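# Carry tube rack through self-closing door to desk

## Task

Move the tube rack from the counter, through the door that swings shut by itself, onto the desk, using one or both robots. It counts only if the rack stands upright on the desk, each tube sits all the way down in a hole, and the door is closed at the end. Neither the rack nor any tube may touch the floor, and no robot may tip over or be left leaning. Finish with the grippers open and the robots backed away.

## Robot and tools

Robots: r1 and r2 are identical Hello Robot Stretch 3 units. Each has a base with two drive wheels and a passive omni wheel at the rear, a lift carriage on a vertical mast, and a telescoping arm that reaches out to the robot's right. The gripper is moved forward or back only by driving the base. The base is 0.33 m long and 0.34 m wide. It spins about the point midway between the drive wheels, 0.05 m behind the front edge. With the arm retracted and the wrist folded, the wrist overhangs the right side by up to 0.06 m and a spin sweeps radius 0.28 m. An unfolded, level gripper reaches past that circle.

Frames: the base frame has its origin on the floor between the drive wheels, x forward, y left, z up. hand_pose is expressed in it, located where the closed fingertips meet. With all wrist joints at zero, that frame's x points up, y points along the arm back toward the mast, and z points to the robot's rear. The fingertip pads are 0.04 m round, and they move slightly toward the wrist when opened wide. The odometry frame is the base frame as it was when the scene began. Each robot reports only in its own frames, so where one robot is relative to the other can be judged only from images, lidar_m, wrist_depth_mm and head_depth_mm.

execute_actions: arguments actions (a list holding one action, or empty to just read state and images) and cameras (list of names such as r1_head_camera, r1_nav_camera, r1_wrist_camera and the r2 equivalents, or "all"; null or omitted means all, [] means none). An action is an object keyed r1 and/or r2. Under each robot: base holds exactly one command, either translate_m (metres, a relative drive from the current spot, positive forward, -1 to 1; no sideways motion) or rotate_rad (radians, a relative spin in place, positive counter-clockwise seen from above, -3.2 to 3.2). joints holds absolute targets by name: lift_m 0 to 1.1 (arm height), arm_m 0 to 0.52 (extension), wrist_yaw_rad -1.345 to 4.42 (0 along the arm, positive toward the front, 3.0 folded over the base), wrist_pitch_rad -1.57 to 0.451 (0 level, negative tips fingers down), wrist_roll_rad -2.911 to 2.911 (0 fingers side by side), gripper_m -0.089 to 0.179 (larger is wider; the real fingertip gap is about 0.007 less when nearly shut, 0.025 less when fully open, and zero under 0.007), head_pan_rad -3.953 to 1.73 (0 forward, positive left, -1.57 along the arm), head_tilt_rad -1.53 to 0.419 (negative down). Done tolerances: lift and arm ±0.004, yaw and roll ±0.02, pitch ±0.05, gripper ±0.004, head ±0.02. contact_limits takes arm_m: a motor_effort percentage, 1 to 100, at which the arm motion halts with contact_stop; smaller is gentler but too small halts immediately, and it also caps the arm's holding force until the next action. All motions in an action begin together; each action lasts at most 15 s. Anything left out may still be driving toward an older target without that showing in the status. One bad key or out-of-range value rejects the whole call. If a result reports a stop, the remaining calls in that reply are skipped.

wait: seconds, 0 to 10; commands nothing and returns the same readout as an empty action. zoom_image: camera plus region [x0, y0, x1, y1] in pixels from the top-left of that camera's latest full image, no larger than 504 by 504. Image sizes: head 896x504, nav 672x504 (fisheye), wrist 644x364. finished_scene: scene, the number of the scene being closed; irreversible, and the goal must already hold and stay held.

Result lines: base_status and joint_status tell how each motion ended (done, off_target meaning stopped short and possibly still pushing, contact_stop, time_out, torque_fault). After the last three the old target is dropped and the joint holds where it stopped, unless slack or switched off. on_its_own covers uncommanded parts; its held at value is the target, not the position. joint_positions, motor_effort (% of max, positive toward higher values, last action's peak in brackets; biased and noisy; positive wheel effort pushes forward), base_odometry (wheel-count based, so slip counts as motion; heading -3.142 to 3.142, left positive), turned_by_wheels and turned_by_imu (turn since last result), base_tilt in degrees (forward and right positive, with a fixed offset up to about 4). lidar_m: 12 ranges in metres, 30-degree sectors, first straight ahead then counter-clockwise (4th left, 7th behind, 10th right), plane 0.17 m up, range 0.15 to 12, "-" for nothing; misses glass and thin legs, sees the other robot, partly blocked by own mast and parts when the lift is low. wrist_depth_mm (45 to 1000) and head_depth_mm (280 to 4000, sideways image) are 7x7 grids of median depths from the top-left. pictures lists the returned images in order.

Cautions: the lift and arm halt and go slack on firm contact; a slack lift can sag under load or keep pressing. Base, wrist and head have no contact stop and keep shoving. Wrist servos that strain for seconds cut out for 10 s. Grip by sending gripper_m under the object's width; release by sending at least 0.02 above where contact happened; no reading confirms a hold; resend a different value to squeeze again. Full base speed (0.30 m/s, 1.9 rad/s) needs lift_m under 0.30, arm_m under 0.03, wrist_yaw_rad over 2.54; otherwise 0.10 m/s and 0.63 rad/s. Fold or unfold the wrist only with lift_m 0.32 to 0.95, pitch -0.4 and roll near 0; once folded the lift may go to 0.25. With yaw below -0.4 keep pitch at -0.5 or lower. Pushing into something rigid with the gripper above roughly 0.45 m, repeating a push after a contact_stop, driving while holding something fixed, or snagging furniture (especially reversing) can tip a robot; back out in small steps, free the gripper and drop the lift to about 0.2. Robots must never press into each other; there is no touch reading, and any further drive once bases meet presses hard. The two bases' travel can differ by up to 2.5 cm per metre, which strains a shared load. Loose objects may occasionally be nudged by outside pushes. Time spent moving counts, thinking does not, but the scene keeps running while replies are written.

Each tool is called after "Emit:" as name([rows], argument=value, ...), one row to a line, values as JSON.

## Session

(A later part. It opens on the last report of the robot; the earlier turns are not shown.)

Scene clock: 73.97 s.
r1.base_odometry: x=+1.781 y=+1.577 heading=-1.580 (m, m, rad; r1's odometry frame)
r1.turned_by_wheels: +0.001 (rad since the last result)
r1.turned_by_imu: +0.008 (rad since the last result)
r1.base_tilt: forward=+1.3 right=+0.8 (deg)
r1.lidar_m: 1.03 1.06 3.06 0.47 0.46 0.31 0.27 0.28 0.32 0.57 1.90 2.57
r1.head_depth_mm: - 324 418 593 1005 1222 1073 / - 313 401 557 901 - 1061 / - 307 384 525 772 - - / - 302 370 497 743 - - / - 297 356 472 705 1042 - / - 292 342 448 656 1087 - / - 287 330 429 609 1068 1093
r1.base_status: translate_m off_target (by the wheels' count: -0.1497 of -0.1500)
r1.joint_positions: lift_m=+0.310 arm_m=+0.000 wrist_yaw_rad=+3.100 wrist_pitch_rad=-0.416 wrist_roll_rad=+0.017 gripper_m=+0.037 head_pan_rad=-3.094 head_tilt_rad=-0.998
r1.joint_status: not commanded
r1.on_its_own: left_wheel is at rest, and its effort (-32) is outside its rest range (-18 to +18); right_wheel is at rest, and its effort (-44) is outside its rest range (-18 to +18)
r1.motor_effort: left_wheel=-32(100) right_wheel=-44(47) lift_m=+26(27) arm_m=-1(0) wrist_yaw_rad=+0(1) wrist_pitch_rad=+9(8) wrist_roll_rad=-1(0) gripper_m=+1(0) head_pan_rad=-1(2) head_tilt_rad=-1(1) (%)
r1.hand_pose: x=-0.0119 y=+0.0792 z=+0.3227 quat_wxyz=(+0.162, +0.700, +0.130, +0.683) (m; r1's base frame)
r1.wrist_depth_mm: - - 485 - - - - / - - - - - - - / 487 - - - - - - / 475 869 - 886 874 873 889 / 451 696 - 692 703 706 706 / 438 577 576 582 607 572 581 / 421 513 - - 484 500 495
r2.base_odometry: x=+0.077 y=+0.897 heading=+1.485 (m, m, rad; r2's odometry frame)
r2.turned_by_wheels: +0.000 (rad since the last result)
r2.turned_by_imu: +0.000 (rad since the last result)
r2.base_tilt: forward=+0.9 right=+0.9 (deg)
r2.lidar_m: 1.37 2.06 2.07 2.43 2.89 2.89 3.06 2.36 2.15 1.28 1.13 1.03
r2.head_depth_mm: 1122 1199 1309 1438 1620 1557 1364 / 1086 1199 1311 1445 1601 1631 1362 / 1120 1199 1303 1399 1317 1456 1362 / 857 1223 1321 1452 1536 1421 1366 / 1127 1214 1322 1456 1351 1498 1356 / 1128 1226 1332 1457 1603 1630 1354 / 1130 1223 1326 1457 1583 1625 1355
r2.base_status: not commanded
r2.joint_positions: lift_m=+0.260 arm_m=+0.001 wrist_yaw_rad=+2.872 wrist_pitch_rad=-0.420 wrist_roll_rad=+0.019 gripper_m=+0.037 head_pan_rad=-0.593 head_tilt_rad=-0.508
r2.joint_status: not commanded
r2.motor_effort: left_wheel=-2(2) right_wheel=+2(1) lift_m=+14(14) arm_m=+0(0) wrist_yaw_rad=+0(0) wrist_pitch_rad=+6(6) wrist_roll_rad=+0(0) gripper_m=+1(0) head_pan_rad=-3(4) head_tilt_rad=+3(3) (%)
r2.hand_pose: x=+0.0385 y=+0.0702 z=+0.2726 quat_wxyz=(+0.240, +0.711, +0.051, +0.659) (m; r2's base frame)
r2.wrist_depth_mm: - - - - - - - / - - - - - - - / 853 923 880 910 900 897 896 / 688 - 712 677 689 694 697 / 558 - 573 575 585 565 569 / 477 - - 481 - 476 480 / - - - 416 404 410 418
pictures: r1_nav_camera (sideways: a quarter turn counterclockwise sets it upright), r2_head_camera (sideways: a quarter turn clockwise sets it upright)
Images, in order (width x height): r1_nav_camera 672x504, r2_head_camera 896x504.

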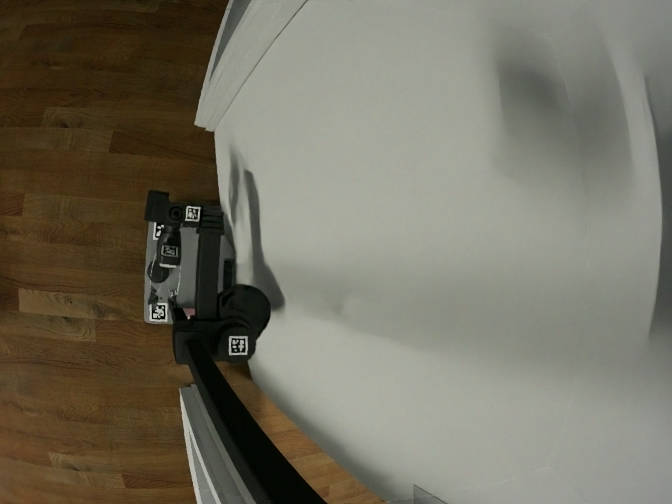

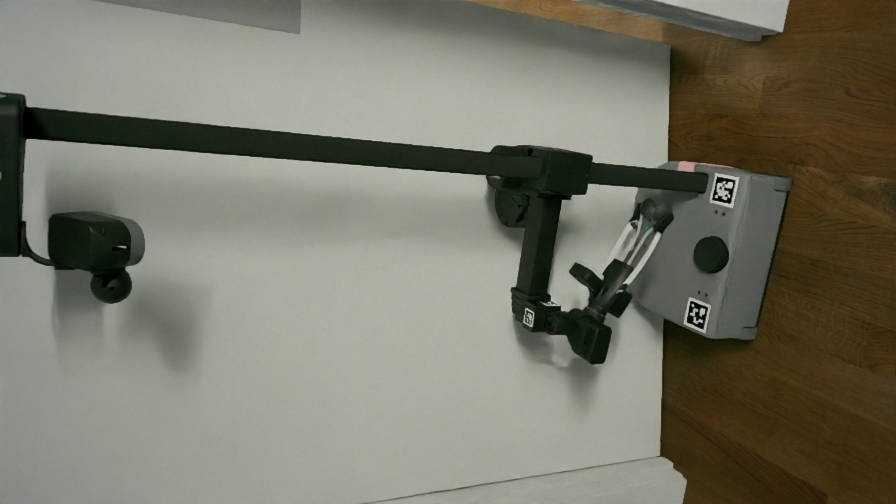

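Emit:
execute_actions([
  {"r1":{"base":{"translate_m":-0.35}}},
], cameras=["r1_nav_camera","r2_head_camera"])

Scene clock: 78.73 s.
r1.base_odometry: x=+1.785 y=+1.927 heading=-1.580 (m, m, rad; r1's odometry frame)
r1.turned_by_wheels: +0.000 (rad since the last result)
r1.turned_by_imu: +0.202 (rad since the last result)
r1.base_tilt: forward=+1.3 right=+0.7 (deg)
r1.lidar_m: 1.34 3.27 0.51 2.36 2.60 0.41 0.28 0.26 0.26 0.34 2.01 3.24
r1.head_depth_mm: 367 473 661 1417 1313 1220 1075 / 333 417 558 841 1290 - 1059 / 307 373 482 676 1055 - - / 292 337 424 568 848 - - / - 309 378 490 692 959 - / - 294 342 431 582 839 - / - - 313 384 499 714 1063
r1.base_status: translate_m off_target (by the wheels' count: -0.3498 of -0.3500)
r1.joint_positions: lift_m=+0.310 arm_m=+0.000 wrist_yaw_rad=+3.100 wrist_pitch_rad=-0.416 wrist_roll_rad=+0.017 gripper_m=+0.037 head_pan_rad=-3.094 head_tilt_rad=-0.998
r1.joint_status: not commanded
r1.on_its_own: left_wheel is at rest, and its effort (-34) is outside its rest range (-18 to +18); right_wheel is at rest, and its effort (-27) is outside its rest range (-18 to +18)
r1.motor_effort: left_wheel=-34(63) right_wheel=-27(49) lift_m=+25(25) arm_m=+0(0) wrist_yaw_rad=-1(0) wrist_pitch_rad=+9(9) wrist_roll_rad=-1(0) gripper_m=+0(0) head_pan_rad=-2(1) head_tilt_rad=-1(1) (%)
r1.hand_pose: x=-0.0119 y=+0.0792 z=+0.3227 quat_wxyz=(+0.162, +0.700, +0.130, +0.683) (m; r1's base frame)
r1.wrist_depth_mm: - - - - - 466 - / - - - - - 504 - / - - - - 976 542 - / 878 866 - 884 804 605 878 / 690 690 - 696 672 666 714 / 579 578 579 582 604 580 587 / 499 509 - - 482 497 500
r2.base_odometry: x=+0.077 y=+0.897 heading=+1.485 (m, m, rad; r2's odometry frame)
r2.turned_by_wheels: +0.000 (rad since the last result)
r2.turned_by_imu: +0.000 (rad since the last result)
r2.base_tilt: forward=+0.8 right=+1.1 (deg)
r2.lidar_m: 1.37 2.06 2.07 2.43 2.88 2.90 3.07 2.36 2.15 1.27 1.13 1.34
r2.head_depth_mm: - - - 2746 2061 1551 1368 / 1578 1716 3409 2556 2045 1657 1369 / 1425 1583 1720 1707 1809 1639 1368 / 1361 1506 1640 1733 1735 1634 1364 / 1316 1428 1544 1661 1829 1630 1367 / 1246 1349 1454 1574 1715 1619 1357 / 1187 1269 1365 1495 1606 1623 1347
r2.base_status: not commanded
r2.joint_positions: lift_m=+0.260 arm_m=+0.001 wrist_yaw_rad=+2.872 wrist_pitch_rad=-0.420 wrist_roll_rad=+0.019 gripper_m=+0.037 head_pan_rad=-0.593 head_tilt_rad=-0.508
r2.joint_status: not commanded
r2.motor_effort: left_wheel=-2(2) right_wheel=+2(2) lift_m=+15(15) arm_m=+0(0) wrist_yaw_rad=+0(0) wrist_pitch_rad=+6(6) wrist_roll_rad=+0(0) gripper_m=+0(0) head_pan_rad=-3(4) head_tilt_rad=+2(3) (%)
r2.hand_pose: x=+0.0385 y=+0.0702 z=+0.2726 quat_wxyz=(+0.240, +0.711, +0.051, +0.659) (m; r2's base frame)
r2.wrist_depth_mm: - - - - - - - / - - - - - - - / 861 912 887 878 906 906 895 / 680 - 686 691 689 704 688 / 555 - 578 569 597 569 575 / 478 - - 484 - 484 475 / - - - 418 405 420 417
pictures: r1_nav_camera (sideways: a quarter turn counterclockwise sets it upright), r2_head_camera (sideways: a quarter turn clockwise sets it upright)
Images, in order (width x height): r1_nav_camera 672x504, r2_head_camera 896x504.

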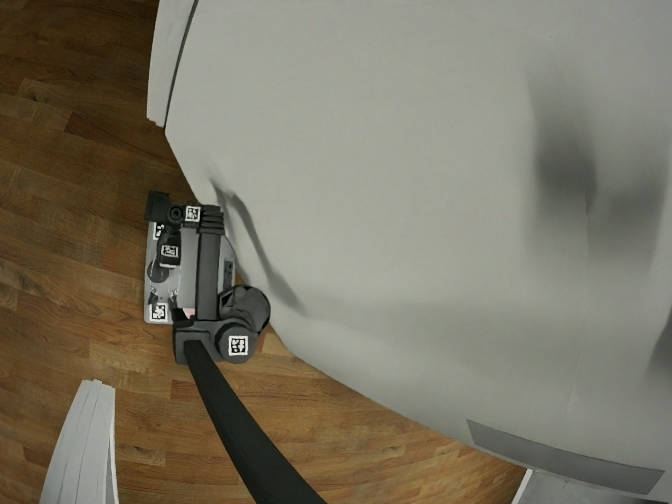

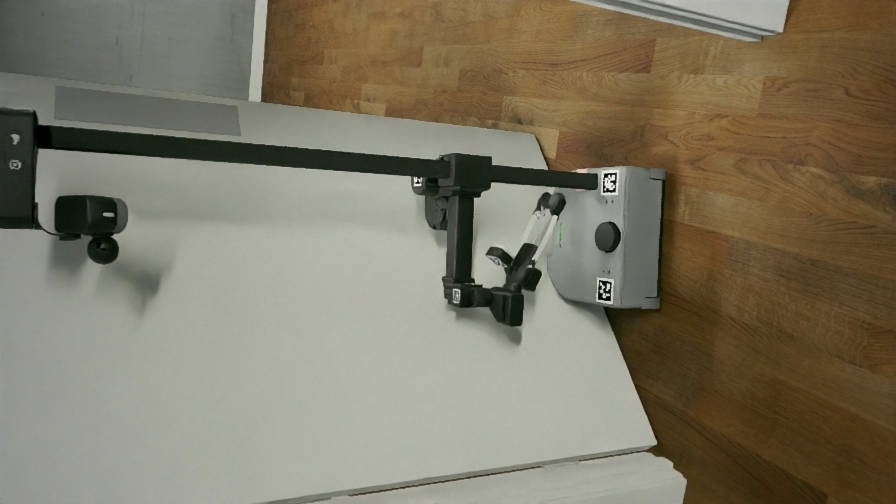

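Emit:
execute_actions([
  {"r1":{"base":{"translate_m":-0.35}}},
], cameras=["r1_nav_camera","r2_head_camera"])

Scene clock: 83.77 s.
r1.base_odometry: x=+1.788 y=+2.277 heading=-1.580 (m, m, rad; r1's odometry frame)
r1.turned_by_wheels: +0.000 (rad since the last result)
r1.turned_by_imu: -0.002 (rad since the last result)
r1.base_tilt: forward=+1.2 right=+0.8 (deg)
r1.lidar_m: 1.69 0.72 0.81 2.38 2.68 4.18 0.32 0.24 0.23 0.24 0.33 3.11
r1.head_depth_mm: 2253 1912 1646 1478 1310 1224 1082 / 2252 1910 1675 1469 1309 - 1057 / 2297 1937 1664 1481 1333 - - / 404 488 614 821 1214 - - / 343 400 480 596 792 967 - / 299 339 393 469 584 731 - / - 297 333 387 461 568 741
r1.base_status: done
r1.joint_positions: lift_m=+0.310 arm_m=+0.000 wrist_yaw_rad=+3.100 wrist_pitch_rad=-0.416 wrist_roll_rad=+0.017 gripper_m=+0.037 head_pan_rad=-3.094 head_tilt_rad=-0.998
r1.joint_status: not commanded
r1.on_its_own: left_wheel is at rest, and its effort (-20) is outside its rest range (-18 to +18)
r1.motor_effort: left_wheel=-20(46) right_wheel=-6(40) lift_m=+25(25) arm_m=-1(1) wrist_yaw_rad=+1(1) wrist_pitch_rad=+9(8) wrist_roll_rad=+0(1) gripper_m=+0(1) head_pan_rad=-2(2) head_tilt_rad=-1(1) (%)
r1.hand_pose: x=-0.0119 y=+0.0792 z=+0.3227 quat_wxyz=(+0.162, +0.700, +0.130, +0.683) (m; r1's base frame)
r1.wrist_depth_mm: - - - - - - 770 / - - - - - - 755 / - - - - - - 731 / 871 862 - 876 875 865 707 / 702 693 - 704 692 709 670 / 584 578 583 582 602 581 583 / 499 511 - - 485 497 496
r2.base_odometry: x=+0.077 y=+0.897 heading=+1.485 (m, m, rad; r2's odometry frame)
r2.turned_by_wheels: +0.000 (rad since the last result)
r2.turned_by_imu: +0.000 (rad since the last result)
r2.base_tilt: forward=+0.8 right=+1.1 (deg)
r2.lidar_m: 1.37 2.07 2.07 2.43 2.89 2.89 3.04 2.36 2.15 1.28 1.13 1.44
r2.head_depth_mm: - - - 2766 2067 1554 1366 / - - - 2742 2059 1643 1358 / - - 3871 2402 1965 1640 1365 / 1678 1867 2037 2095 1985 1639 1356 / 1522 1632 1763 1893 1982 1634 1362 / 1361 1453 1551 1669 1816 1632 1355 / 1224 1303 1399 1510 1617 1621 1353
r2.base_status: not commanded
r2.joint_positions: lift_m=+0.260 arm_m=+0.001 wrist_yaw_rad=+2.872 wrist_pitch_rad=-0.420 wrist_roll_rad=+0.019 gripper_m=+0.037 head_pan_rad=-0.593 head_tilt_rad=-0.508
r2.joint_status: not commanded
r2.motor_effort: left_wheel=-3(2) right_wheel=+2(2) lift_m=+15(15) arm_m=+0(0) wrist_yaw_rad=+0(0) wrist_pitch_rad=+6(6) wrist_roll_rad=+0(0) gripper_m=+0(0) head_pan_rad=-4(3) head_tilt_rad=+3(4) (%)
r2.hand_pose: x=+0.0385 y=+0.0702 z=+0.2726 quat_wxyz=(+0.240, +0.711, +0.051, +0.659) (m; r2's base frame)
r2.wrist_depth_mm: - - - - - - - / - - - - - - - / 855 895 873 876 892 923 903 / 695 - 682 687 689 697 694 / 568 - 580 564 586 556 566 / 472 - - 486 - 474 482 / - - - 413 404 413 416
pictures: r1_nav_camera (sideways: a quarter turn counterclockwise sets it upright), r2_head_camera (sideways: a quarter turn clockwise sets it upright)
Images, in order (width x height): r1_nav_camera 672x504, r2_head_camera 896x504.

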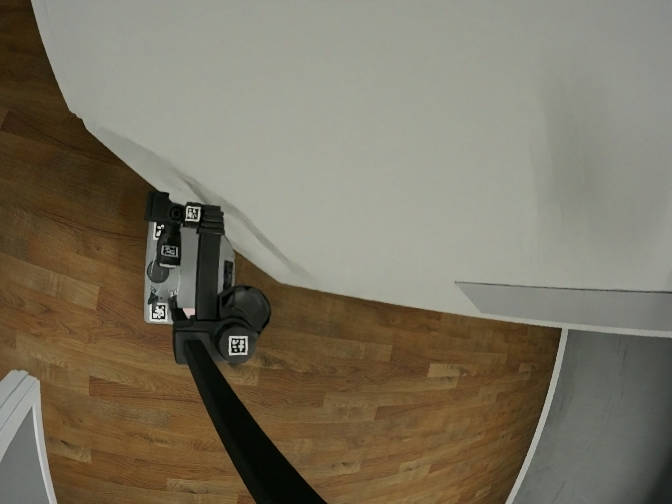

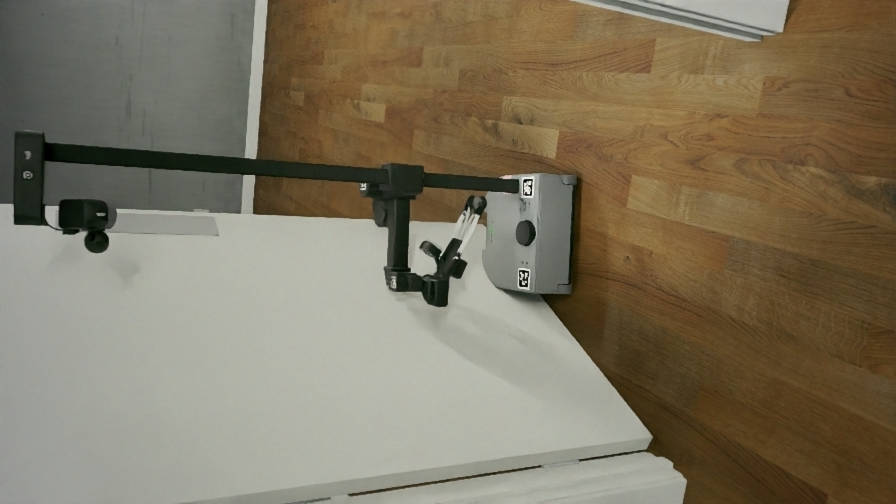

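Emit:
execute_actions([
  {"r1":{"base":{"rotate_rad":0.25}}},
], cameras=[])

Emit:
execute_actions([
  {"r1":{"base":{"translate_m":-0.2},"joints":{"head_pan_rad":-1.57,"head_tilt_rad":-1.3}},"r2":{"base":{"translate_m":0.3}}},
], cameras=["r1_nav_camera","r2_nav_camera"])

Scene clock: 85.73 s.
r1.base_odometry: x=+1.788 y=+2.277 heading=-1.331 (m, m, rad; r1's odometry frame)
r1.turned_by_wheels: +0.249 (rad since the last result)
r1.turned_by_imu: +0.244 (rad since the last result)
r1.base_tilt: forward=+1.3 right=+0.7 (deg)
r1.lidar_m: 1.69 0.72 1.31 2.42 3.96 4.18 0.29 0.25 0.25 0.28 0.47 1.85
r1.head_depth_mm: 2253 1935 1671 1457 1309 1219 1084 / 418 585 1642 1464 1315 - 1059 / 362 447 588 850 1309 - - / 320 385 484 649 988 - - / 293 338 411 525 724 958 - / - 301 358 440 570 771 - / - 288 315 377 472 628 936
r1.base_status: rotate_rad off_target (by the wheels' count: +0.2493 of +0.2500)
r1.joint_positions: lift_m=+0.310 arm_m=+0.000 wrist_yaw_rad=+3.100 wrist_pitch_rad=-0.416 wrist_roll_rad=+0.017 gripper_m=+0.037 head_pan_rad=-3.094 head_tilt_rad=-0.998
r1.joint_status: not commanded
r1.on_its_own: left_wheel is at rest, and its effort (-30) is outside its rest range (-18 to +18)
r1.motor_effort: left_wheel=-30(42) right_wheel=+8(20) lift_m=+25(25) arm_m=-1(0) wrist_yaw_rad=+1(1) wrist_pitch_rad=+9(9) wrist_roll_rad=+0(1) gripper_m=+0(0) head_pan_rad=-2(1) head_tilt_rad=-1(1) (%)
r1.hand_pose: x=-0.0119 y=+0.0792 z=+0.3227 quat_wxyz=(+0.162, +0.700, +0.130, +0.683) (m; r1's base frame)
r1.wrist_depth_mm: - - - - - - - / - - - - - - - / - - - - - - - / 862 875 - 865 863 864 877 / 690 694 - 701 707 699 703 / 580 577 582 581 594 582 579 / 495 513 - - 484 497 493
r2.base_odometry: x=+0.077 y=+0.897 heading=+1.485 (m, m, rad; r2's odometry frame)
r2.turned_by_wheels: +0.000 (rad since the last result)
r2.turned_by_imu: +0.000 (rad since the last result)
r2.base_tilt: forward=+0.9 right=+1.1 (deg)
r2.lidar_m: 1.37 2.06 2.07 2.44 2.89 2.88 3.05 2.35 2.15 1.28 1.13 1.44
r2.head_depth_mm: - - - 2737 2062 1542 1369 / - - - 2771 2056 1635 1360 / - - 3929 2508 1989 1641 1355 / 1722 1918 2068 2125 1978 1629 1364 / 1531 1657 1779 1903 1958 1628 1355 / 1366 1462 1563 1674 1817 1623 1355 / 1239 1305 1411 1513 1627 1624 1356
r2.base_status: not commanded
r2.joint_positions: lift_m=+0.260 arm_m=+0.001 wrist_yaw_rad=+2.872 wrist_pitch_rad=-0.420 wrist_roll_rad=+0.019 gripper_m=+0.037 head_pan_rad=-0.593 head_tilt_rad=-0.508
r2.joint_status: not commanded
r2.motor_effort: left_wheel=-2(2) right_wheel=+2(1) lift_m=+15(14) arm_m=+0(0) wrist_yaw_rad=+0(0) wrist_pitch_rad=+6(6) wrist_roll_rad=+0(0) gripper_m=+0(0) head_pan_rad=-4(3) head_tilt_rad=+3(3) (%)
r2.hand_pose: x=+0.0385 y=+0.0702 z=+0.2726 quat_wxyz=(+0.240, +0.711, +0.051, +0.659) (m; r2's base frame)
r2.wrist_depth_mm: - - - - - - - / - - - - - - - / 854 930 912 893 899 904 915 / 683 - 682 692 701 692 694 / 556 - 570 571 593 559 564 / 476 - - 487 - 478 479 / - - - 415 401 414 412
pictures: none
No camera images: the call's "cameras" was empty. Leave "cameras" out to get every camera's image.

Scene clock: 88.73 s.
r1.base_odometry: x=+1.740 y=+2.471 heading=-1.331 (m, m, rad; r1's odometry frame)
r1.turned_by_wheels: +0.000 (rad since the last result)
r1.turned_by_imu: -0.001 (rad since the last result)
r1.base_tilt: forward=+1.3 right=+0.8 (deg)
r1.lidar_m: 4.89 0.90 1.84 2.51 4.05 3.99 0.32 0.24 0.24 0.25 0.35 1.65
r1.head_depth_mm: - 306 387 561 1001 1174 1132 / - 321 432 660 1091 - 1144 / 293 351 488 735 - - 1126 / 306 388 560 911 - 1173 1131 / 321 432 660 1276 1238 1187 1130 / 351 488 801 1294 1232 1182 1131 / 389 561 1019 1292 1232 1174 1131
r1.base_status: done
r1.joint_positions: lift_m=+0.310 arm_m=+0.000 wrist_yaw_rad=+3.100 wrist_pitch_rad=-0.416 wrist_roll_rad=+0.017 gripper_m=+0.037 head_pan_rad=-1.577 head_tilt_rad=-1.284
r1.joint_status: all done
r1.motor_effort: left_wheel=-16(33) right_wheel=-4(21) lift_m=+26(25) arm_m=+0(0) wrist_yaw_rad=+0(1) wrist_pitch_rad=+9(8) wrist_roll_rad=-1(1) gripper_m=+0(1) head_pan_rad=+2(30) head_tilt_rad=-8(30) (%)
r1.hand_pose: x=-0.0119 y=+0.0792 z=+0.3227 quat_wxyz=(+0.162, +0.700, +0.130, +0.683) (m; r1's base frame)
r1.wrist_depth_mm: - - - - - - - / - - - - - - - / - - - - - - - / 868 866 - 870 874 875 877 / 694 698 - 702 699 700 702 / 577 582 581 581 602 584 585 / 494 507 - - 485 499 497
r2.base_odometry: x=+0.103 y=+1.196 heading=+1.485 (m, m, rad; r2's odometry frame)
r2.turned_by_wheels: +0.000 (rad since the last result)
r2.turned_by_imu: +0.002 (rad since the last result)
r2.base_tilt: forward=+0.9 right=+1.0 (deg)
r2.lidar_m: 1.07 1.85 1.85 2.18 3.07 3.08 3.26 2.64 1.75 1.03 1.01 1.11
r2.head_depth_mm: - - - 2735 2065 1640 1364 / 1502 - 3888 2632 1996 1655 1358 / - - - 2113 1938 1643 1371 / 1515 1644 1789 1880 1951 1628 1356 / 1243 1327 1427 1551 1690 1638 1352 / 1054 1121 1186 1278 1388 1511 1352 / 951 997 1068 1143 1244 1373 1351
r2.base_status: done
r2.joint_positions: lift_m=+0.260 arm_m=+0.001 wrist_yaw_rad=+2.872 wrist_pitch_rad=-0.420 wrist_roll_rad=+0.019 gripper_m=+0.037 head_pan_rad=-0.593 head_tilt_rad=-0.507
r2.joint_status: not commanded
r2.motor_effort: left_wheel=-3(9) right_wheel=+2(8) lift_m=+15(15) arm_m=+0(0) wrist_yaw_rad=+0(0) wrist_pitch_rad=+6(6) wrist_roll_rad=+0(0) gripper_m=+0(1) head_pan_rad=-3(4) head_tilt_rad=+2(3) (%)
r2.hand_pose: x=+0.0386 y=+0.0702 z=+0.2726 quat_wxyz=(+0.240, +0.711, +0.051, +0.659) (m; r2's base frame)
r2.wrist_depth_mm: - - - - - - - / - - - - - - - / 849 909 914 878 893 875 898 / 688 - 681 687 682 689 677 / 566 - 577 571 579 564 572 / 475 - - 481 - 477 475 / - - - 414 400 418 414
pictures: r1_nav_camera (sideways: a quarter turn counterclockwise sets it upright), r2_nav_camera (sideways: a quarter turn counterclockwise sets it upright)
Images, in order (width x height): r1_nav_camera 672x504, r2_nav_camera 672x504.

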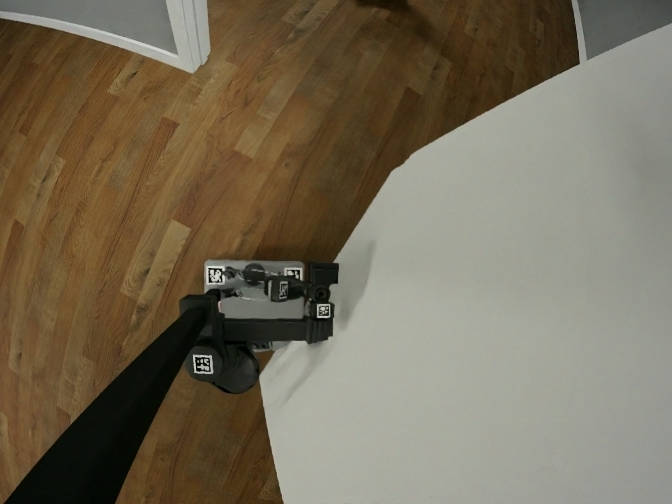

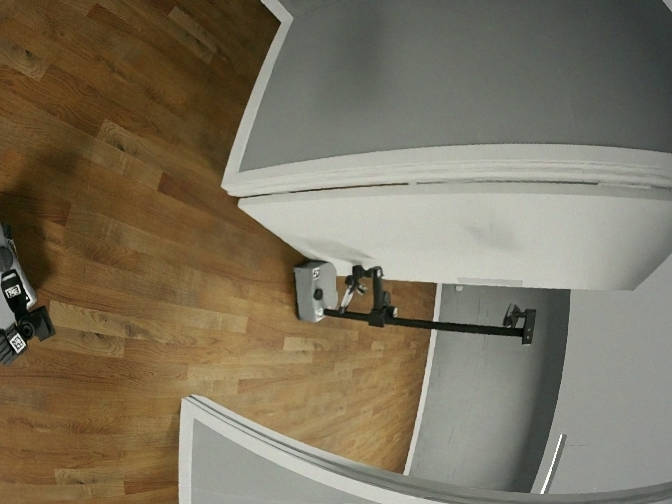

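Emit:
execute_actions([
  {"r1":{"base":{"translate_m":-0.08},"joints":{"head_pan_rad":1.7,"head_tilt_rad":-0.4}},"r2":{"base":{"rotate_rad":-0.92},"joints":{"head_pan_rad":0,"head_tilt_rad":-0.6}}},
], cameras=["r1_nav_camera","r2_nav_camera"])

Scene clock: 91.57 s.
r1.base_odometry: x=+1.722 y=+2.549 heading=-1.332 (m, m, rad; r1's odometry frame)
r1.turned_by_wheels: +0.000 (rad since the last result)
r1.turned_by_imu: +0.000 (rad since the last result)
r1.base_tilt: forward=+1.2 right=+0.7 (deg)
r1.lidar_m: 1.06 0.97 2.05 2.55 4.12 3.92 0.33 0.24 0.23 0.24 0.33 1.73
r1.head_depth_mm: 2588 2759 2395 2592 2063 1585 1298 / 2704 2892 2574 2730 2052 1607 1301 / 2892 2998 2753 2769 2072 1609 1307 / 3020 3257 2897 2920 2081 1608 1312 / 3187 3457 3811 2986 2097 1619 1335 / 3368 3714 - 3018 2097 1641 1353 / 3582 - - 3275 - - -
r1.base_status: done
r1.joint_positions: lift_m=+0.310 arm_m=+0.000 wrist_yaw_rad=+3.100 wrist_pitch_rad=-0.416 wrist_roll_rad=+0.017 gripper_m=+0.037 head_pan_rad=+1.693 head_tilt_rad=-0.408
r1.joint_status: all done
r1.motor_effort: left_wheel=-14(27) right_wheel=-3(12) lift_m=+25(25) arm_m=+0(0) wrist_yaw_rad=+1(1) wrist_pitch_rad=+9(9) wrist_roll_rad=+0(1) gripper_m=+1(1) head_pan_rad=+2(31) head_tilt_rad=+5(47) (%)
r1.hand_pose: x=-0.0119 y=+0.0792 z=+0.3227 quat_wxyz=(+0.162, +0.700, +0.130, +0.683) (m; r1's base frame)
r1.wrist_depth_mm: - - - - - - - / - - - - - - - / - - - - - - - / 863 858 - 881 864 873 868 / 692 693 - 701 702 696 701 / 582 580 584 579 603 580 582 / 500 509 - - 481 497 500
r2.base_odometry: x=+0.103 y=+1.196 heading=+0.565 (m, m, rad; r2's odometry frame)
r2.turned_by_wheels: -0.920 (rad since the last result)
r2.turned_by_imu: -0.918 (rad since the last result)
r2.base_tilt: forward=+0.8 right=+1.1 (deg)
r2.lidar_m: 1.71 1.07 1.18 1.84 1.87 2.39 3.07 3.12 2.65 2.47 1.46 1.01
r2.head_depth_mm: - - 2833 1109 1215 1405 1287 / - - 3277 2357 1847 1446 1288 / - - 3263 2374 1848 1523 1284 / - - 3284 2381 1846 1522 1293 / - - 3233 2352 1857 1526 1294 / - - 1935 2011 1831 1510 1290 / - - 1926 1940 1827 1502 1286
r2.base_status: done
r2.joint_positions: lift_m=+0.260 arm_m=+0.001 wrist_yaw_rad=+2.872 wrist_pitch_rad=-0.420 wrist_roll_rad=+0.019 gripper_m=+0.037 head_pan_rad=-0.007 head_tilt_rad=-0.593
r2.joint_status: all done
r2.motor_effort: left_wheel=+2(11) right_wheel=-2(8) lift_m=+14(14) arm_m=+0(0) wrist_yaw_rad=+0(0) wrist_pitch_rad=+6(6) wrist_roll_rad=+0(0) gripper_m=+1(1) head_pan_rad=+3(30) head_tilt_rad=-2(12) (%)
r2.hand_pose: x=+0.0386 y=+0.0702 z=+0.2727 quat_wxyz=(+0.240, +0.711, +0.051, +0.659) (m; r2's base frame)
r2.wrist_depth_mm: - - - - - - 851 / - - - - - - 911 / 864 927 881 887 884 895 900 / 692 - 697 708 695 686 693 / 565 - 572 562 593 565 571 / 472 - - 490 - 483 485 / - - - 416 407 419 421
pictures: r1_nav_camera (sideways: a quarter turn counterclockwise sets it upright), r2_nav_camera (sideways: a quarter turn counterclockwise sets it upright)
Images, in order (width x height): r1_nav_camera 672x504, r2_nav_camera 672x504.

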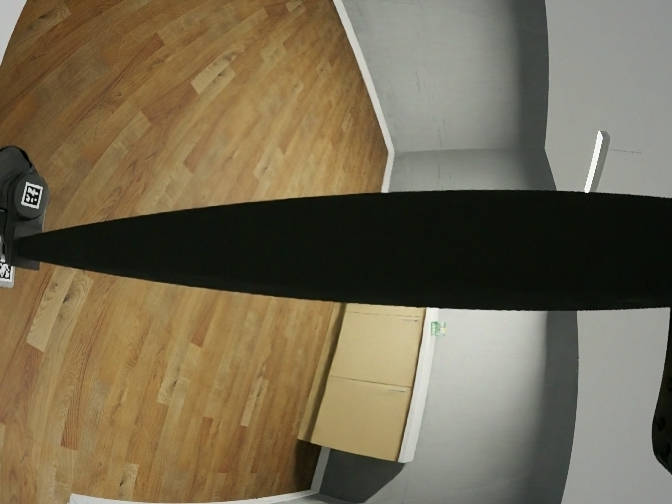

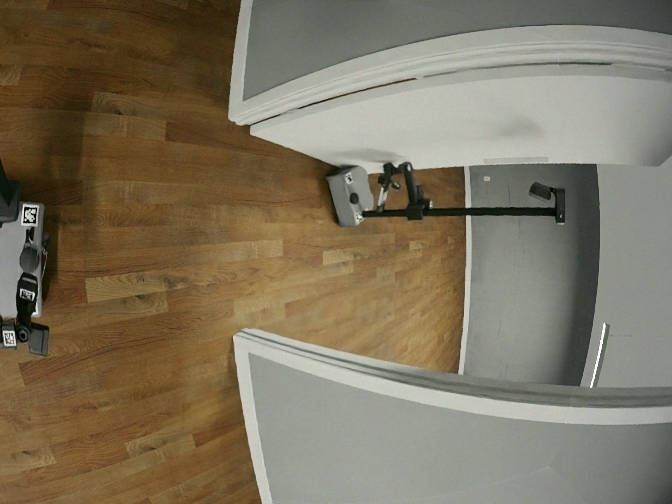

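Emit:
execute_actions([
  {"r2":{"base":{"rotate_rad":0.06},"joints":{"head_tilt_rad":-1.1}},"r1":{"joints":{"head_pan_rad":0.2,"head_tilt_rad":-0.9}}},
], cameras=[])

Emit:
execute_actions([
  {"r2":{"base":{"translate_m":0.8}}},
], cameras=["r1_nav_camera","r2_nav_camera"])

Scene clock: 93.60 s.
r1.base_odometry: x=+1.722 y=+2.549 heading=-1.332 (m, m, rad; r1's odometry frame)
r1.turned_by_wheels: +0.000 (rad since the last result)
r1.turned_by_imu: +0.000 (rad since the last result)
r1.base_tilt: forward=+1.2 right=+0.7 (deg)
r1.lidar_m: 1.06 0.97 2.05 2.55 4.13 3.92 0.33 0.24 0.23 0.24 0.33 1.73
r1.head_depth_mm: 2807 2175 1865 1572 1379 1214 1089 / 2798 2261 1843 1581 1369 1219 1090 / 2839 2238 1876 1585 1380 1220 1092 / 2879 2261 1864 1592 1389 1224 1091 / 916 1057 1268 1512 1380 1213 1096 / 859 1047 1345 1566 1379 1227 1102 / 942 1169 1547 1600 1384 1221 1096
r1.base_status: not commanded
r1.joint_positions: lift_m=+0.310 arm_m=+0.000 wrist_yaw_rad=+3.100 wrist_pitch_rad=-0.416 wrist_roll_rad=+0.017 gripper_m=+0.037 head_pan_rad=+0.207 head_tilt_rad=-0.889
r1.joint_status: all done
r1.motor_effort: left_wheel=-14(14) right_wheel=-3(3) lift_m=+24(25) arm_m=+0(0) wrist_yaw_rad=+0(0) wrist_pitch_rad=+9(9) wrist_roll_rad=+0(1) gripper_m=+0(0) head_pan_rad=-2(29) head_tilt_rad=-6(36) (%)
r1.hand_pose: x=-0.0119 y=+0.0792 z=+0.3227 quat_wxyz=(+0.162, +0.700, +0.130, +0.683) (m; r1's base frame)
r1.wrist_depth_mm: - - - - - - - / - - - - - - - / - - - - - - - / 867 859 - 877 867 877 875 / 696 686 - 694 699 698 694 / 585 583 580 584 603 583 582 / 494 513 - - 482 493 496
r2.base_odometry: x=+0.103 y=+1.196 heading=+0.625 (m, m, rad; r2's odometry frame)
r2.turned_by_wheels: +0.060 (rad since the last result)
r2.turned_by_imu: +0.060 (rad since the last result)
r2.base_tilt: forward=+0.8 right=+0.9 (deg)
r2.lidar_m: 1.72 1.08 1.25 1.85 1.90 2.51 3.08 3.18 2.64 2.46 1.36 1.01
r2.head_depth_mm: 2076 1781 1410 1451 1319 1207 1115 / 2056 1804 1612 1450 1316 1205 1140 / 2056 1804 1602 1440 1317 1208 1131 / 2054 1805 1603 1444 1320 1205 1138 / 1836 1802 1602 1441 1313 1205 1130 / 1817 1797 1595 1439 1313 1206 1122 / 1683 1712 1594 1431 1309 1199 1114
r2.base_status: done
r2.joint_positions: lift_m=+0.260 arm_m=+0.001 wrist_yaw_rad=+2.872 wrist_pitch_rad=-0.420 wrist_roll_rad=+0.019 gripper_m=+0.037 head_pan_rad=-0.007 head_tilt_rad=-1.086
r2.joint_status: all done
r2.motor_effort: left_wheel=-2(7) right_wheel=+2(5) lift_m=+14(15) arm_m=+0(0) wrist_yaw_rad=+0(1) wrist_pitch_rad=+6(6) wrist_roll_rad=+0(0) gripper_m=+0(1) head_pan_rad=+2(3) head_tilt_rad=-5(26) (%)
r2.hand_pose: x=+0.0386 y=+0.0702 z=+0.2727 quat_wxyz=(+0.240, +0.711, +0.051, +0.659) (m; r2's base frame)
r2.wrist_depth_mm: - - - - - - 839 / - - - - - - 896 / 859 931 873 888 901 873 904 / 694 - 703 702 703 696 685 / 562 - 579 570 586 574 575 / 481 - - 489 - 478 484 / - - - 414 402 417 415
pictures: none
No camera images: the call's "cameras" was empty. Leave "cameras" out to get every camera's image.

Scene clock: 98.10 s.
r1.base_odometry: x=+1.722 y=+2.549 heading=-1.332 (m, m, rad; r1's odometry frame)
r1.turned_by_wheels: +0.000 (rad since the last result)
r1.turned_by_imu: +0.000 (rad since the last result)
r1.base_tilt: forward=+1.3 right=+0.8 (deg)
r1.lidar_m: 0.94 0.98 2.05 2.55 4.12 3.92 0.33 0.24 0.23 0.24 0.33 1.00
r1.head_depth_mm: 2841 2239 1225 1457 1376 1216 1090 / 2857 2230 1310 1439 1387 1210 1093 / 2873 2253 1774 1520 1375 1223 1093 / 2878 2243 1849 1596 1387 1219 1098 / 918 1059 1269 1520 1373 1227 1098 / 860 1044 1347 1551 1384 1225 1098 / 946 1177 1540 1596 1387 1230 1094
r1.base_status: not commanded
r1.joint_positions: lift_m=+0.310 arm_m=+0.000 wrist_yaw_rad=+3.100 wrist_pitch_rad=-0.416 wrist_roll_rad=+0.017 gripper_m=+0.037 head_pan_rad=+0.207 head_tilt_rad=-0.889
r1.joint_status: not commanded
r1.motor_effort: left_wheel=-14(14) right_wheel=-3(3) lift_m=+25(25) arm_m=+0(0) wrist_yaw_rad=+0(0) wrist_pitch_rad=+8(9) wrist_roll_rad=+0(1) gripper_m=+1(0) head_pan_rad=-3(3) head_tilt_rad=-6(6) (%)
r1.hand_pose: x=-0.0119 y=+0.0792 z=+0.3227 quat_wxyz=(+0.162, +0.700, +0.130, +0.683) (m; r1's base frame)
r1.wrist_depth_mm: - - - - - - - / - - - - - - - / - - - - - - - / 874 863 - 887 871 874 882 / 696 695 - 700 694 695 703 / 583 581 582 578 597 584 581 / 500 511 - - 481 500 500
r2.base_odometry: x=+0.752 y=+1.663 heading=+0.625 (m, m, rad; r2's odometry frame)
r2.turned_by_wheels: +0.000 (rad since the last result)
r2.turned_by_imu: +0.005 (rad since the last result)
r2.base_tilt: forward=+0.8 right=+1.0 (deg)
r2.lidar_m: 1.05 0.78 0.61 0.62 1.93 2.57 3.86 3.99 2.96 0.47 0.42 3.06
r2.head_depth_mm: 2038 1801 1608 1446 1313 1208 1118 / 2052 1811 1606 1445 1318 1211 1141 / 2042 1805 1606 1435 1310 1202 1128 / 2050 1804 1605 1445 1311 1205 1141 / 2056 1764 1533 1445 1313 1198 1137 / 1099 1731 1406 1451 1314 1202 1125 / 2037 1160 1417 1434 1301 1206 1109
r2.base_status: done
r2.joint_positions: lift_m=+0.260 arm_m=+0.001 wrist_yaw_rad=+2.872 wrist_pitch_rad=-0.420 wrist_roll_rad=+0.019 gripper_m=+0.037 head_pan_rad=-0.007 head_tilt_rad=-1.088
r2.joint_status: not commanded
r2.motor_effort: left_wheel=-2(7) right_wheel=+2(8) lift_m=+15(14) arm_m=+0(0) wrist_yaw_rad=+0(1) wrist_pitch_rad=+6(6) wrist_roll_rad=+0(0) gripper_m=+0(0) head_pan_rad=+3(2) head_tilt_rad=-6(5) (%)
r2.hand_pose: x=+0.0386 y=+0.0702 z=+0.2727 quat_wxyz=(+0.240, +0.711, +0.051, +0.659) (m; r2's base frame)
r2.wrist_depth_mm: - - - 608 611 641 687 / - - - 669 667 704 750 / 858 936 852 725 733 778 792 / 677 - 694 686 696 695 698 / 560 - 571 566 590 565 559 / 469 - - 493 - 485 481 / - - - 411 403 417 416
pictures: r1_nav_camera (sideways: a quarter turn counterclockwise sets it upright), r2_nav_camera (sideways: a quarter turn counterclockwise sets it upright)
Images, in order (width x height): r1_nav_camera 672x504, r2_nav_camera 672x504.

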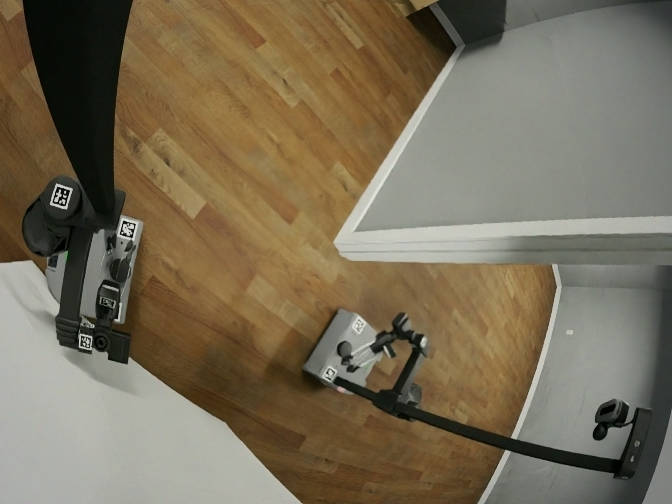

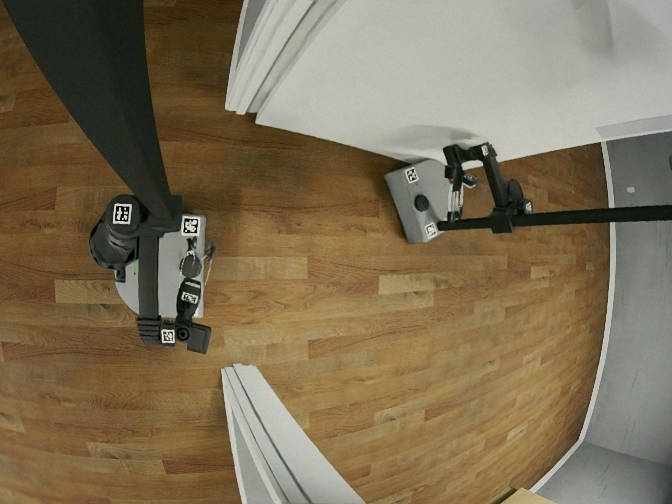

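Emit:
execute_actions([
  {"r2":{"base":{"translate_m":0.55}}},
], cameras=[])

Emit:
execute_actions([
  {"r2":{"base":{"rotate_rad":-0.86},"joints":{"head_tilt_rad":-0.4}}},
], cameras=[])

Emit:
execute_actions([
  {"r2":{"base":{"translate_m":1.0},"joints":{"head_pan_rad":-0.3}}},
], cameras=["r2_head_camera","r2_nav_camera"])

Scene clock: 102.17 s.
r1.base_odometry: x=+1.722 y=+2.549 heading=-1.332 (m, m, rad; r1's odometry frame)
r1.turned_by_wheels: +0.000 (rad since the last result)
r1.turned_by_imu: +0.000 (rad since the last result)
r1.base_tilt: forward=+1.2 right=+0.7 (deg)
r1.lidar_m: 0.45 0.46 2.04 2.55 4.11 3.91 0.33 0.24 0.23 0.24 0.33 4.66
r1.head_depth_mm: 369 450 1811 1586 1364 1214 1092 / 2831 2202 553 747 1329 1224 1092 / 2852 2244 1855 1557 1080 1191 1097 / 2858 2236 1868 1577 1190 1193 1096 / 917 1061 1258 1449 1213 1216 1093 / 858 1041 1344 1554 1393 1223 1093 / 941 1170 1534 1595 1390 1221 1097
r1.base_status: not commanded
r1.joint_positions: lift_m=+0.310 arm_m=+0.000 wrist_yaw_rad=+3.100 wrist_pitch_rad=-0.416 wrist_roll_rad=+0.017 gripper_m=+0.037 head_pan_rad=+0.207 head_tilt_rad=-0.889
r1.joint_status: not commanded
r1.motor_effort: left_wheel=-14(14) right_wheel=-3(3) lift_m=+25(25) arm_m=+0(0) wrist_yaw_rad=-1(0) wrist_pitch_rad=+9(9) wrist_roll_rad=-1(0) gripper_m=+0(1) head_pan_rad=-3(3) head_tilt_rad=-6(6) (%)
r1.hand_pose: x=-0.0119 y=+0.0792 z=+0.3227 quat_wxyz=(+0.162, +0.700, +0.130, +0.683) (m; r1's base frame)
r1.wrist_depth_mm: - - - - - - - / - - - - - - - / - - - - - - - / 859 880 - 882 878 881 872 / 692 696 - 696 707 704 698 / 575 584 578 580 606 575 584 / 495 514 - - 482 499 496
r2.base_odometry: x=+1.198 y=+1.985 heading=+0.624 (m, m, rad; r2's odometry frame)
r2.turned_by_wheels: +0.000 (rad since the last result)
r2.turned_by_imu: +0.003 (rad since the last result)
r2.base_tilt: forward=+0.7 right=+1.0 (deg)
r2.lidar_m: 4.26 0.44 0.56 0.55 0.58 2.60 4.40 0.57 0.50 1.10 2.26 3.90
r2.head_depth_mm: 2052 1799 1605 1450 1321 1211 1113 / 2060 1808 1602 1452 1320 1209 1139 / 2054 1793 1608 1436 1313 1211 1135 / 2067 1796 1604 1443 1311 1200 1147 / 2047 1795 1591 1440 1282 1201 1138 / 2052 1801 1598 999 1147 1202 1128 / 2051 1735 834 1210 1124 1190 1110
r2.base_status: done
r2.joint_positions: lift_m=+0.260 arm_m=+0.001 wrist_yaw_rad=+2.872 wrist_pitch_rad=-0.420 wrist_roll_rad=+0.019 gripper_m=+0.037 head_pan_rad=-0.007 head_tilt_rad=-1.088
r2.joint_status: not commanded
r2.motor_effort: left_wheel=-3(9) right_wheel=+2(7) lift_m=+15(14) arm_m=+0(0) wrist_yaw_rad=-1(0) wrist_pitch_rad=+6(6) wrist_roll_rad=+0(0) gripper_m=+0(1) head_pan_rad=+2(2) head_tilt_rad=-4(6) (%)
r2.hand_pose: x=+0.0386 y=+0.0702 z=+0.2727 quat_wxyz=(+0.240, +0.711, +0.051, +0.659) (m; r2's base frame)
r2.wrist_depth_mm: - 508 523 553 580 604 634 / - 548 583 597 626 659 - / 605 600 622 649 651 529 532 / 642 - 676 698 596 480 416 / 559 - 577 563 567 507 406 / 485 - - 490 - 483 439 / - - - 409 408 415 413
pictures: none
No camera images: the call's "cameras" was empty. Leave "cameras" out to get every camera's image.

Scene clock: 103.90 s.
r1.base_odometry: x=+1.722 y=+2.549 heading=-1.332 (m, m, rad; r1's odometry frame)
r1.turned_by_wheels: +0.000 (rad since the last result)
r1.turned_by_imu: +0.000 (rad since the last result)
r1.base_tilt: forward=+1.3 right=+0.7 (deg)
r1.lidar_m: 0.34 0.46 2.05 2.55 4.12 3.92 0.33 0.24 0.23 0.24 0.33 4.66
r1.head_depth_mm: 2763 2274 1857 1585 1366 1220 1094 / - 322 1763 1575 843 1192 1093 / 2872 2114 413 516 774 1110 1100 / 2845 2267 1856 1485 1183 1122 1099 / 918 1058 1262 1513 1388 1223 1097 / 858 1046 1348 1560 1390 1217 1091 / 945 1177 1532 1602 1379 1231 1099
r1.base_status: not commanded
r1.joint_positions: lift_m=+0.310 arm_m=+0.000 wrist_yaw_rad=+3.100 wrist_pitch_rad=-0.416 wrist_roll_rad=+0.017 gripper_m=+0.037 head_pan_rad=+0.207 head_tilt_rad=-0.889
r1.joint_status: not commanded
r1.motor_effort: left_wheel=-14(14) right_wheel=-3(3) lift_m=+25(25) arm_m=+0(0) wrist_yaw_rad=+0(0) wrist_pitch_rad=+9(8) wrist_roll_rad=-1(1) gripper_m=+1(0) head_pan_rad=-3(3) head_tilt_rad=-6(6) (%)
r1.hand_pose: x=-0.0119 y=+0.0792 z=+0.3227 quat_wxyz=(+0.162, +0.700, +0.130, +0.683) (m; r1's base frame)
r1.wrist_depth_mm: - - - - - - - / - - - - - - - / - - - - - - - / 881 863 - 866 874 878 878 / 698 703 - 694 697 697 692 / 585 579 571 582 593 579 577 / 495 511 - - 482 496 497
r2.base_odometry: x=+1.198 y=+1.985 heading=-0.235 (m, m, rad; r2's odometry frame)
r2.turned_by_wheels: -0.860 (rad since the last result)
r2.turned_by_imu: -0.858 (rad since the last result)
r2.base_tilt: forward=+0.7 right=+0.9 (deg)
r2.lidar_m: 2.43 4.29 0.52 0.44 0.55 0.55 0.63 3.23 4.40 0.50 0.52 2.21
r2.head_depth_mm: 2586 2770 2278 2359 2368 1820 1473 / 2768 2875 2438 2548 2367 1828 1477 / 2970 3147 2608 2808 2371 1796 1457 / 3183 3385 2810 2995 2373 1812 1477 / 3399 3680 3937 3372 2331 1800 1463 / 3727 - - 3335 2358 1801 1458 / - - - 3317 2322 1797 1454
r2.base_status: done
r2.joint_positions: lift_m=+0.260 arm_m=+0.001 wrist_yaw_rad=+2.872 wrist_pitch_rad=-0.420 wrist_roll_rad=+0.019 gripper_m=+0.037 head_pan_rad=-0.007 head_tilt_rad=-0.409
r2.joint_status: all done
r2.motor_effort: left_wheel=+2(10) right_wheel=-2(8) lift_m=+15(14) arm_m=+0(0) wrist_yaw_rad=+0(1) wrist_pitch_rad=+6(6) wrist_roll_rad=+0(0) gripper_m=+0(0) head_pan_rad=+2(3) head_tilt_rad=+3(33) (%)
r2.hand_pose: x=+0.0386 y=+0.0702 z=+0.2727 quat_wxyz=(+0.240, +0.711, +0.051, +0.659) (m; r2's base frame)
r2.wrist_depth_mm: - 595 744 - - - - / - 637 688 683 - - - / 476 550 528 530 915 884 894 / 513 - 557 557 681 695 705 / 535 - 572 558 591 563 571 / 478 - - 485 - 484 485 / - - - 413 402 413 413
pictures: none
No camera images: the call's "cameras" was empty. Leave "cameras" out to get every camera's image.

Scene clock: 109.07 s.
r1.base_odometry: x=+1.722 y=+2.549 heading=-1.332 (m, m, rad; r1's odometry frame)
r1.turned_by_wheels: +0.000 (rad since the last result)
r1.turned_by_imu: +0.000 (rad since the last result)
r1.base_tilt: forward=+1.3 right=+0.7 (deg)
r1.lidar_m: 1.06 0.98 2.05 0.96 4.08 3.92 0.33 0.24 0.23 0.24 0.33 4.66
r1.head_depth_mm: 2865 2223 1851 1581 1373 1213 1089 / 2843 2256 1874 1592 1383 1217 1090 / 2902 2247 1853 1588 1364 1221 1099 / 2908 2222 1841 1589 1392 1225 1097 / 916 1062 1266 1508 1386 1218 1104 / 858 1044 1345 1557 1389 1219 1094 / 946 1174 1552 1593 1393 1216 1105
r1.base_status: not commanded
r1.joint_positions: lift_m=+0.310 arm_m=+0.000 wrist_yaw_rad=+3.100 wrist_pitch_rad=-0.416 wrist_roll_rad=+0.017 gripper_m=+0.037 head_pan_rad=+0.207 head_tilt_rad=-0.889
r1.joint_status: not commanded
r1.motor_effort: left_wheel=-14(13) right_wheel=-3(3) lift_m=+25(25) arm_m=+0(0) wrist_yaw_rad=+1(0) wrist_pitch_rad=+9(8) wrist_roll_rad=-1(0) gripper_m=+0(0) head_pan_rad=-2(2) head_tilt_rad=-6(6) (%)
r1.hand_pose: x=-0.0119 y=+0.0792 z=+0.3227 quat_wxyz=(+0.162, +0.700, +0.130, +0.683) (m; r1's base frame)
r1.wrist_depth_mm: - - - - - - - / - - - - - - - / - - - - 966 - - / 866 878 - 870 873 874 884 / 695 694 - 700 703 691 709 / 574 575 586 578 604 576 582 / 497 513 - - 487 494 494
r2.base_odometry: x=+2.171 y=+1.752 heading=-0.235 (m, m, rad; r2's odometry frame)
r2.turned_by_wheels: +0.000 (rad since the last result)
r2.turned_by_imu: +0.006 (rad since the last result)
r2.base_tilt: forward=+0.7 right=+1.0 (deg)
r2.lidar_m: 1.59 3.54 3.62 3.30 2.69 0.95 1.46 0.95 0.94 1.04 1.44 1.43
r2.head_depth_mm: 1736 1825 1872 1424 1510 1652 1478 / 1800 1895 1897 1485 1595 1706 1474 / 1877 1991 1880 1559 1676 1766 1474 / 1931 2065 1693 1632 1756 1814 1466 / 2007 2160 1702 1718 1857 1808 1460 / 2096 2239 1816 1815 1987 1807 1463 / 2205 2349 1850 1942 2078 1803 1461
r2.base_status: done
r2.joint_positions: lift_m=+0.260 arm_m=+0.001 wrist_yaw_rad=+2.872 wrist_pitch_rad=-0.420 wrist_roll_rad=+0.019 gripper_m=+0.037 head_pan_rad=-0.293 head_tilt_rad=-0.408
r2.joint_status: all done
r2.motor_effort: left_wheel=+2(12) right_wheel=-2(6) lift_m=+15(15) arm_m=+0(0) wrist_yaw_rad=+0(1) wrist_pitch_rad=+6(6) wrist_roll_rad=+0(0) gripper_m=+0(0) head_pan_rad=-3(23) head_tilt_rad=+4(2) (%)
r2.hand_pose: x=+0.0386 y=+0.0702 z=+0.2727 quat_wxyz=(+0.240, +0.711, +0.051, +0.659) (m; r2's base frame)
r2.wrist_depth_mm: - - - - - - - / - - - - - - - / 870 919 890 904 877 894 881 / 679 - 692 706 673 701 682 / 565 - 577 561 583 573 564 / 476 - - 490 - 477 480 / - - - 412 401 417 418
pictures: r2_head_camera (sideways: a quarter turn clockwise sets it upright), r2_nav_camera (sideways: a quarter turn counterclockwise sets it upright)
Images, in order (width x height): r2_head_camera 896x504, r2_nav_camera 672x504.

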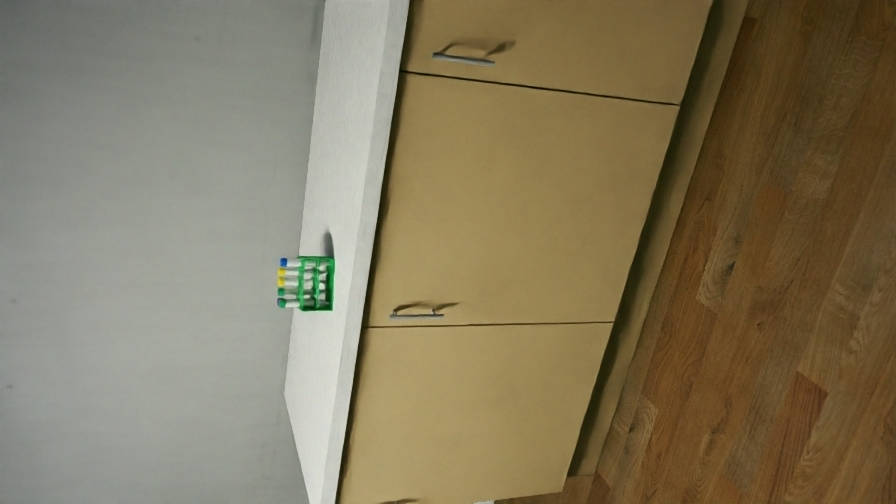

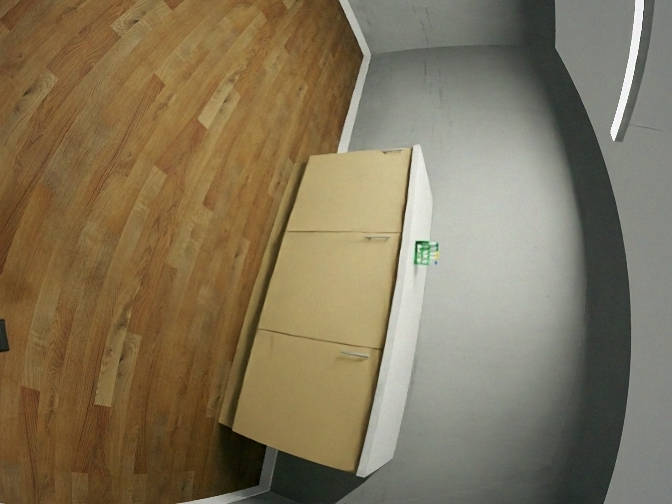

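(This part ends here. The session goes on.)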